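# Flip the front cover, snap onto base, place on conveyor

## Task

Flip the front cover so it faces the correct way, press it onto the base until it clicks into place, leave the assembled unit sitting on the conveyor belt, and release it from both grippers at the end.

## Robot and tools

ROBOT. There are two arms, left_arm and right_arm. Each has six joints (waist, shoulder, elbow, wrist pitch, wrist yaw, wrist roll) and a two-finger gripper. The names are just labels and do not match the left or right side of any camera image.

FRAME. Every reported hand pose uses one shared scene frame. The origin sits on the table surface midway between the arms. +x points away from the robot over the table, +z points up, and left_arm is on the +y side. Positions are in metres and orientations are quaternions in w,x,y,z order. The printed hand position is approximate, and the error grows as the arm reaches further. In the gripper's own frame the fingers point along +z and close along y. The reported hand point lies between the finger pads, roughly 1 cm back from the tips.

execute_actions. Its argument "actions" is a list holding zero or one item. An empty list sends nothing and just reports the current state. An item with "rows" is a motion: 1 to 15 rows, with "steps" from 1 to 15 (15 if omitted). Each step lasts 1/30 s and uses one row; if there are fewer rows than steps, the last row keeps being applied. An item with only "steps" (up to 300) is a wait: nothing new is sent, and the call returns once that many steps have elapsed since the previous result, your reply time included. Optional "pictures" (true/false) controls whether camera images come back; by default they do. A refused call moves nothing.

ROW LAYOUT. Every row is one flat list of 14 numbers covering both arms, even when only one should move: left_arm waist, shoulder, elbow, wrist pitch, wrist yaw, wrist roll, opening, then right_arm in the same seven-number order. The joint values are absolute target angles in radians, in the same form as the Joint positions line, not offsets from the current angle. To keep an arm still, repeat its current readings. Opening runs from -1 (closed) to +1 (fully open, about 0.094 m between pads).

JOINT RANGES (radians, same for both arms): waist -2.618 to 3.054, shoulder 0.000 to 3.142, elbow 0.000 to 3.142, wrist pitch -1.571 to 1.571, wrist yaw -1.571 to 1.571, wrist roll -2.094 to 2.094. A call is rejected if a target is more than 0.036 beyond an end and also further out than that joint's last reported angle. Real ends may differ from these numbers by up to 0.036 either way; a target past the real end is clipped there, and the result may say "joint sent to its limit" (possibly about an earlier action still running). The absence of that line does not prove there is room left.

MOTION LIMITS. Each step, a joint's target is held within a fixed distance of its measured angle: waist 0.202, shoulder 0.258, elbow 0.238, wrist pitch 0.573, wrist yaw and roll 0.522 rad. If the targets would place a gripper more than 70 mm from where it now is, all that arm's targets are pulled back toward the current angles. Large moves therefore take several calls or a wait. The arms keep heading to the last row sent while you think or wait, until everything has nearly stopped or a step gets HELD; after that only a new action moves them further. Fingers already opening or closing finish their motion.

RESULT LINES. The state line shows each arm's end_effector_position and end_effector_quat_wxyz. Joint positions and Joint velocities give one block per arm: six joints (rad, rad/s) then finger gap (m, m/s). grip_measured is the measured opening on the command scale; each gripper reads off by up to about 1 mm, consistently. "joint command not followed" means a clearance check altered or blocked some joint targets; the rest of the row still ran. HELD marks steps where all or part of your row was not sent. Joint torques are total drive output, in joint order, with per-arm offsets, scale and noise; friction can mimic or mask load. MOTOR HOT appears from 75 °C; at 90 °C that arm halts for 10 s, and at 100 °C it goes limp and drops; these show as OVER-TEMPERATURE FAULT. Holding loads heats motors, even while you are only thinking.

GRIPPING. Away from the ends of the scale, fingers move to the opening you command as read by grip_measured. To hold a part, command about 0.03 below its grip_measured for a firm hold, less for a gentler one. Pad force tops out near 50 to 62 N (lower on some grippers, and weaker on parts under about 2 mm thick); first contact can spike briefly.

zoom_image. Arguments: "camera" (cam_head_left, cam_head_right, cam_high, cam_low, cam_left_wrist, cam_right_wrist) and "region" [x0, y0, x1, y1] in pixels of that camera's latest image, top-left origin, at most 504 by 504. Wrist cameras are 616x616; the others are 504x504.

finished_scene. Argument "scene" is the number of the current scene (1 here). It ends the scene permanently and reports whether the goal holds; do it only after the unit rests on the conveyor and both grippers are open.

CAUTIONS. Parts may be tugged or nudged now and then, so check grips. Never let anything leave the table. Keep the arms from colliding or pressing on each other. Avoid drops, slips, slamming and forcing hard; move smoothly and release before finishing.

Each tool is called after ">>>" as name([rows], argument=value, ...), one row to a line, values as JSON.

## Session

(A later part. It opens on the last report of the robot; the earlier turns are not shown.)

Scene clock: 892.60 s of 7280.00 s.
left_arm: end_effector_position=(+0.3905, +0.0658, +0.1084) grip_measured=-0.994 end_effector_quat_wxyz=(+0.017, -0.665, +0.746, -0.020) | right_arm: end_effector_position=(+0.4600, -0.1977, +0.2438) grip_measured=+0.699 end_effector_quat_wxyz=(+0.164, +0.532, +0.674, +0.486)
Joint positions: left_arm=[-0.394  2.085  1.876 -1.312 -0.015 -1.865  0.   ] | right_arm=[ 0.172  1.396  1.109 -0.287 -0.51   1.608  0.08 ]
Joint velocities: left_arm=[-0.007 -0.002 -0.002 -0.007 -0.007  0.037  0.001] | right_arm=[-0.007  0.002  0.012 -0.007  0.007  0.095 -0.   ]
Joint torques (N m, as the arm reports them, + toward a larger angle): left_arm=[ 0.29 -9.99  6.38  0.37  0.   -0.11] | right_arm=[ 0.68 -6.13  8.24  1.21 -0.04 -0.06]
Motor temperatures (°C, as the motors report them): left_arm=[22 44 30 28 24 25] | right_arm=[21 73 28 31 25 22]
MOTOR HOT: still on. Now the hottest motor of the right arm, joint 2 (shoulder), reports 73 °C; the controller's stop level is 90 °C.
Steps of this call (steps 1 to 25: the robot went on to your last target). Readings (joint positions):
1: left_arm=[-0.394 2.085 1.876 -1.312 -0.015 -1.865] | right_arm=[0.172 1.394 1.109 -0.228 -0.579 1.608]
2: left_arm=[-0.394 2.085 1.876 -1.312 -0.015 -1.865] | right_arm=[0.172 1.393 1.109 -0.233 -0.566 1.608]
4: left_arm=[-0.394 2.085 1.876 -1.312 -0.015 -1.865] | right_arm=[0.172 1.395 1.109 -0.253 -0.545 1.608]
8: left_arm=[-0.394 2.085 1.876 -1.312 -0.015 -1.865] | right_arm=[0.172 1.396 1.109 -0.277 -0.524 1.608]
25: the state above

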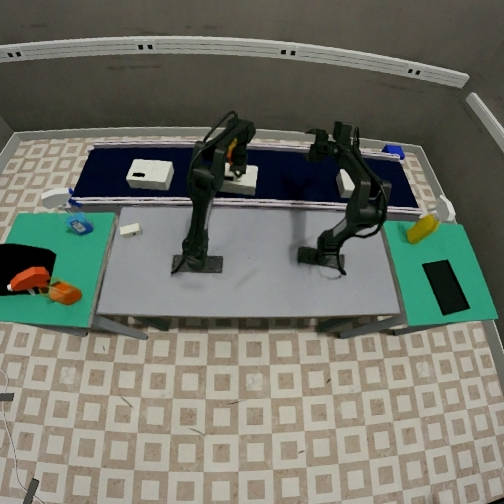

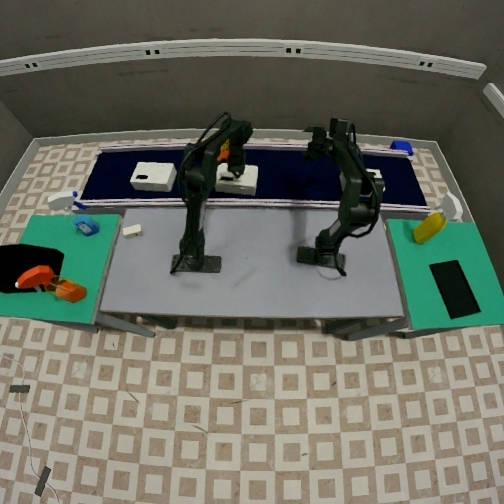

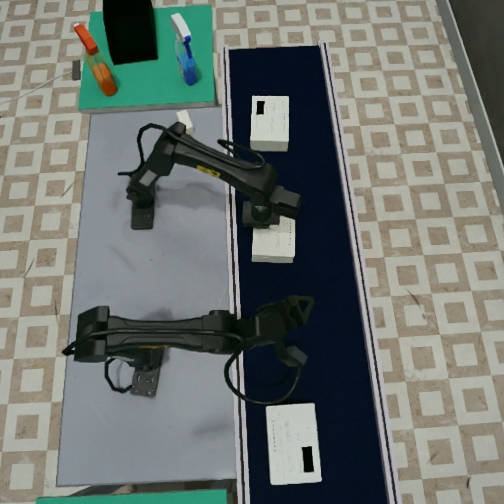

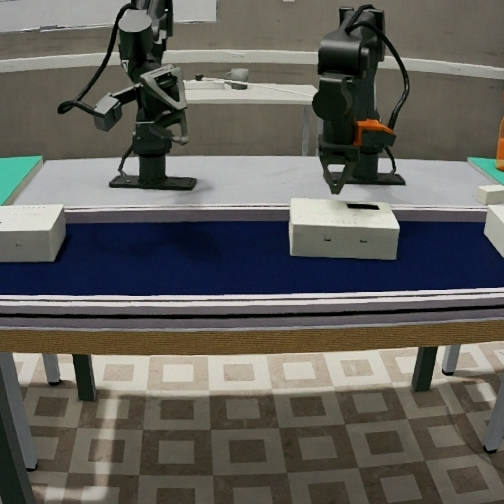

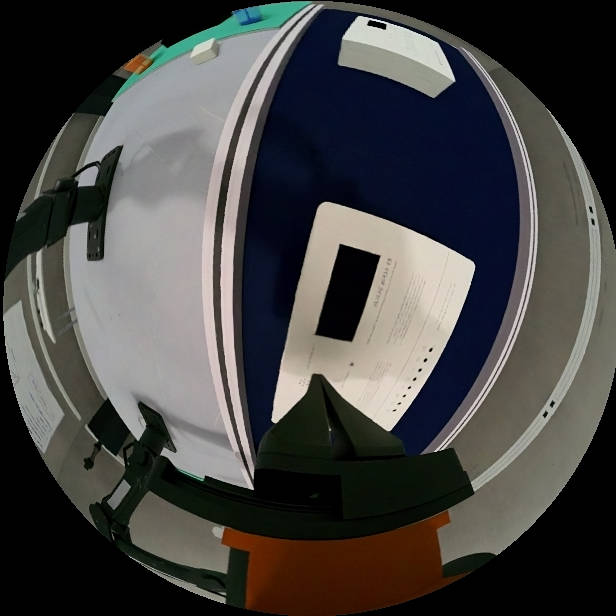

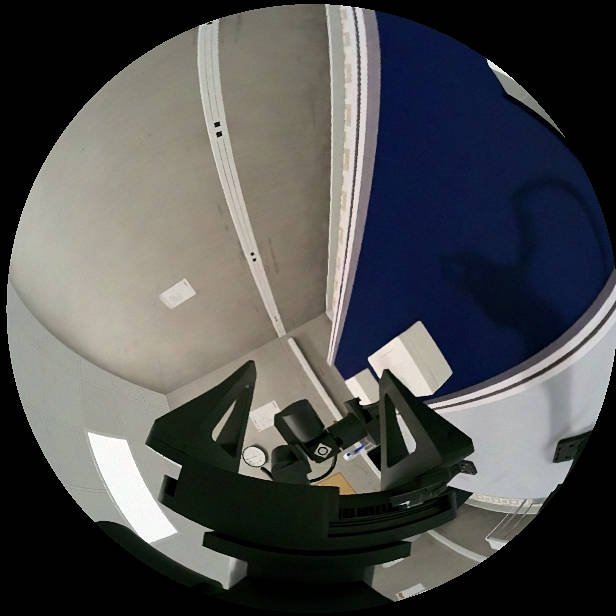

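Looks already closed; a confirming press.

>>> execute_actions([
  {"rows":[[-0.39,2.09,1.875,-1.3,-0.01,-1.87,-1,0.18,1.4,1.1,-0.3,-0.5,1.6,0.7],[-0.39,2.097,1.875,-1.3,-0.01,-1.87,-1,0.18,1.4,1.1,-0.3,-0.5,1.6,0.7],[-0.39,2.104,1.875,-1.3,-0.01,-1.87,-1,0.18,1.4,1.1,-0.3,-0.5,1.6,0.7],[-0.39,2.111,1.875,-1.3,-0.01,-1.87,-1,0.18,1.4,1.1,-0.3,-0.5,1.6,0.7],[-0.39,2.118,1.875,-1.3,-0.01,-1.87,-1,0.18,1.4,1.1,-0.3,-0.5,1.6,0.7],[-0.39,2.125,1.875,-1.3,-0.01,-1.87,-1,0.18,1.4,1.1,-0.3,-0.5,1.6,0.7],[-0.39,2.132,1.875,-1.3,-0.01,-1.87,-1,0.18,1.4,1.1,-0.3,-0.5,1.6,0.7],[-0.39,2.14,1.875,-1.3,-0.01,-1.87,-1,0.18,1.4,1.1,-0.3,-0.5,1.6,0.7],[-0.39,2.15,1.87,-1.3,-0.01,-1.87,-1,0.18,1.4,1.1,-0.3,-0.5,1.6,0.7],[-0.39,2.165,1.86,-1.3,-0.01,-1.87,-1,0.18,1.4,1.1,-0.3,-0.5,1.6,0.7],[-0.39,2.18,1.85,-1.3,-0.01,-1.87,-1,0.18,1.4,1.1,-0.3,-0.5,1.6,0.7],[-0.39,2.2,1.84,-1.3,-0.01,-1.87,-1,0.18,1.4,1.1,-0.3,-0.5,1.6,0.7],[-0.39,2.22,1.83,-1.3,-0.01,-1.87,-1,0.18,1.4,1.1,-0.3,-0.5,1.6,0.7]],"steps":15},
], pictures=false)

>>> execute_actions([
  {"rows":[[-0.39,2.22,1.83,-1.3,-0.01,-1.87,-1,0.18,1.4,1.1,-0.3,-0.5,1.6,0.7],[-0.39,2.22,1.83,-1.3,-0.01,-1.87,-1,0.18,1.4,1.1,-0.3,-0.5,1.6,0.7],[-0.39,2.15,1.87,-1.3,-0.01,-1.87,-1,0.18,1.4,1.1,-0.3,-0.5,1.6,0.7],[-0.39,2.08,1.87,-1.3,-0.01,-1.87,-1,0.18,1.4,1.1,-0.3,-0.5,1.6,0.7],[-0.35,2.0,1.85,-1.3,-0.01,-1.87,-1,0.18,1.4,1.1,-0.3,-0.5,1.6,0.7],[-0.3,1.9,1.8,-1.3,-0.01,-1.87,-1,0.18,1.4,1.1,-0.3,-0.5,1.6,0.7],[-0.1,1.6,1.5,-1.3,-0.01,-1.87,-1,0.18,1.4,1.1,-0.3,-0.5,1.6,0.7]],"steps":15},
])

>>> zoom_image(camera="cam_head_right", region=[195,150,275,205])

Scene clock: 908.23 s of 7280.00 s.
left_arm: end_effector_position=(+0.3906, +0.0655, +0.0851) grip_measured=-0.994 end_effector_quat_wxyz=(+0.006, -0.665, +0.747, +0.005) | right_arm: end_effector_position=(+0.4600, -0.1977, +0.2438) grip_measured=+0.699 end_effector_quat_wxyz=(+0.164, +0.532, +0.674, +0.486)
Joint positions: left_arm=[-0.394  2.145  1.878 -1.307 -0.014 -1.866  0.   ] | right_arm=[ 0.172  1.396  1.109 -0.287 -0.51   1.608  0.08 ]
Joint velocities: left_arm=[ 0.007 -0.002  0.002 -0.037 -0.022 -0.037 -0.001] | right_arm=[-0.017  0.007 -0.012  0.066 -0.007 -0.022  0.001]
Joint torques (N m, as the arm reports them, + toward a larger angle): left_arm=[ 0.33 -3.93  1.86  0.68 -0.01 -0.1 ] | right_arm=[ 0.67 -6.12  8.22  1.21 -0.06 -0.05]
Motor temperatures (°C, as the motors report them): left_arm=[22 47 30 27 24 25] | right_arm=[21 61 29 32 25 22]
MOTOR HOT: cleared. Now the hottest motor of the right arm, joint 2 (shoulder), reports 61 °C.
Steps of this call (steps 1 to 15: the robot went on to your last target; steps 16 to 90: nothing new was sent; then 12.13 s passed at rest; steps 91 to 105: all 15 steps of this action). Readings (joint positions):
91: left_arm=[-0.394 2.085 1.876 -1.312 -0.015 -1.865] | right_arm=[0.172 1.396 1.109 -0.287 -0.510 1.608]
92: left_arm=[-0.394 2.085 1.876 -1.312 -0.015 -1.865] | right_arm=[0.172 1.396 1.109 -0.287 -0.510 1.608]
94: left_arm=[-0.394 2.088 1.876 -1.312 -0.015 -1.865] | right_arm=[0.172 1.396 1.109 -0.287 -0.510 1.608]
98: left_arm=[-0.394 2.115 1.876 -1.311 -0.015 -1.865] | right_arm=[0.172 1.396 1.109 -0.287 -0.510 1.608]
105: the state above

Scene clock: 908.73 s of 7280.00 s.
left_arm: end_effector_position=(+0.3340, +0.2026, +0.1775) grip_measured=-0.994 end_effector_quat_wxyz=(-0.060, +0.773, -0.627, +0.075) | right_arm: end_effector_position=(+0.4600, -0.1977, +0.2438) grip_measured=+0.699 end_effector_quat_wxyz=(+0.164, +0.532, +0.674, +0.486)
Joint positions: left_arm=[-0.072  1.606  1.521 -1.293 -0.016 -1.866  0.   ] | right_arm=[ 0.172  1.396  1.109 -0.287 -0.51   1.608  0.08 ]
Joint velocities: left_arm=[ 0.105 -0.759  0.017  0.022 -0.022 -0.022 -0.   ] | right_arm=[-0.002 -0.007 -0.002  0.007  0.051 -0.007 -0.001]
Joint torques (N m, as the arm reports them, + toward a larger angle): left_arm=[-2.73 -2.64  4.31  0.94  0.13 -0.11] | right_arm=[ 0.67 -6.13  8.22  1.21 -0.06 -0.06]
Motor temperatures (°C, as the motors report them): left_arm=[22 47 30 27 24 25] | right_arm=[21 61 29 32 25 22]
Steps of this call (steps 1 to 15: all 15 steps of this action). Readings (joint positions):
1: left_arm=[-0.394 2.145 1.878 -1.307 -0.014 -1.866] | right_arm=[0.172 1.396 1.109 -0.287 -0.510 1.608]
2: left_arm=[-0.394 2.145 1.878 -1.307 -0.014 -1.866] | right_arm=[0.172 1.396 1.109 -0.287 -0.510 1.608]
4: left_arm=[-0.394 2.135 1.877 -1.306 -0.013 -1.866] | right_arm=[0.172 1.396 1.109 -0.287 -0.510 1.608]
8: left_arm=[-0.337 1.981 1.742 -1.269 0.001 -1.866] | right_arm=[0.172 1.396 1.109 -0.287 -0.510 1.608]
15: the state above

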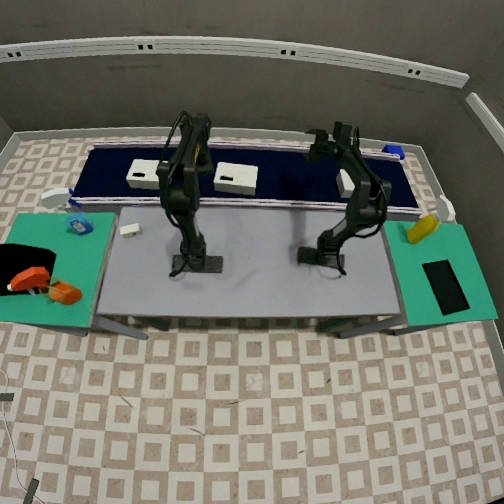

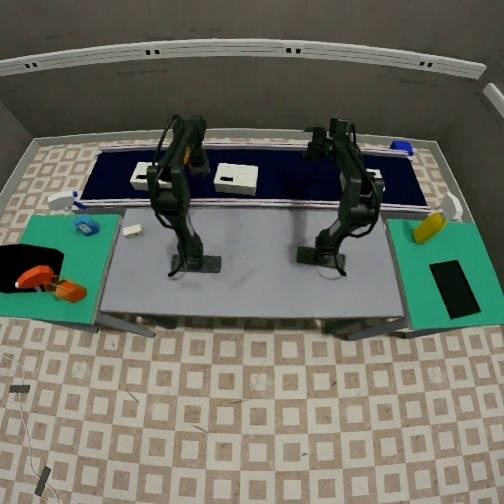

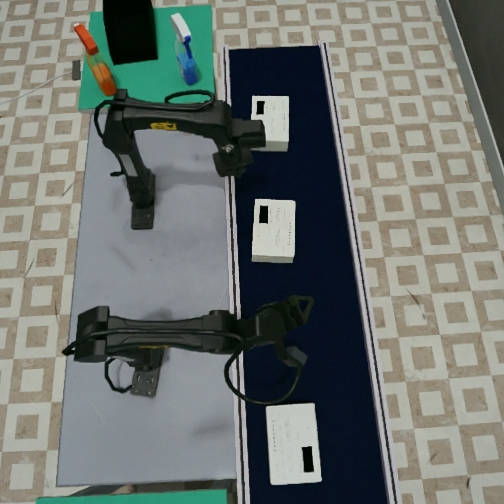

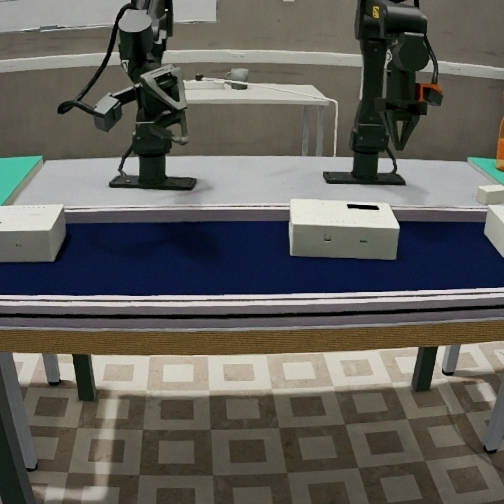

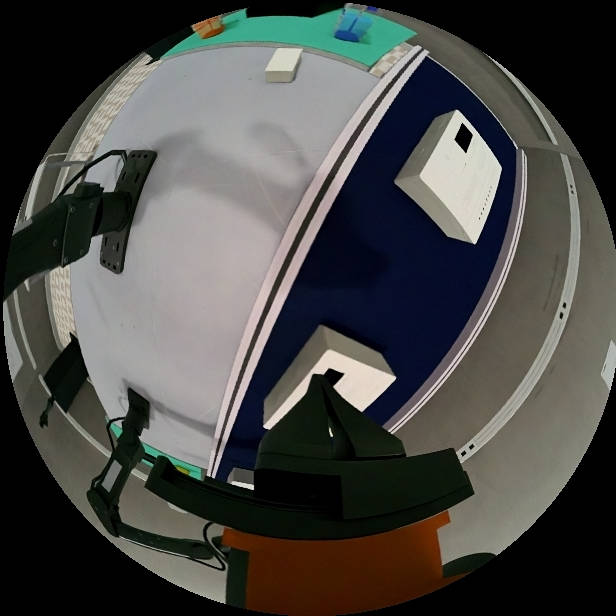

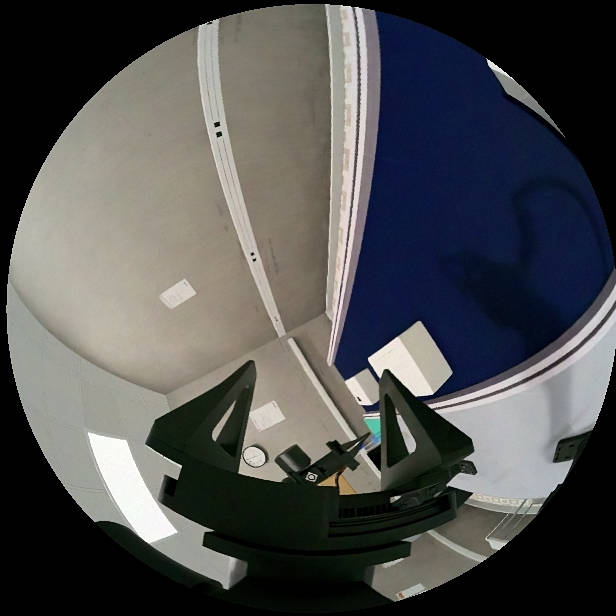

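Region (195, 150, 275, 205) of cam_head_right's 504x504 image, scaled by 6.300, with more detail than that image has; it fills the top 346 rows of this view, and the rest is white.

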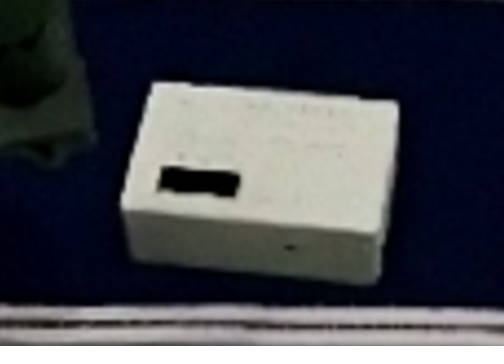

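>>> finished_scene(scene=1)

The scene is finished: the task was done.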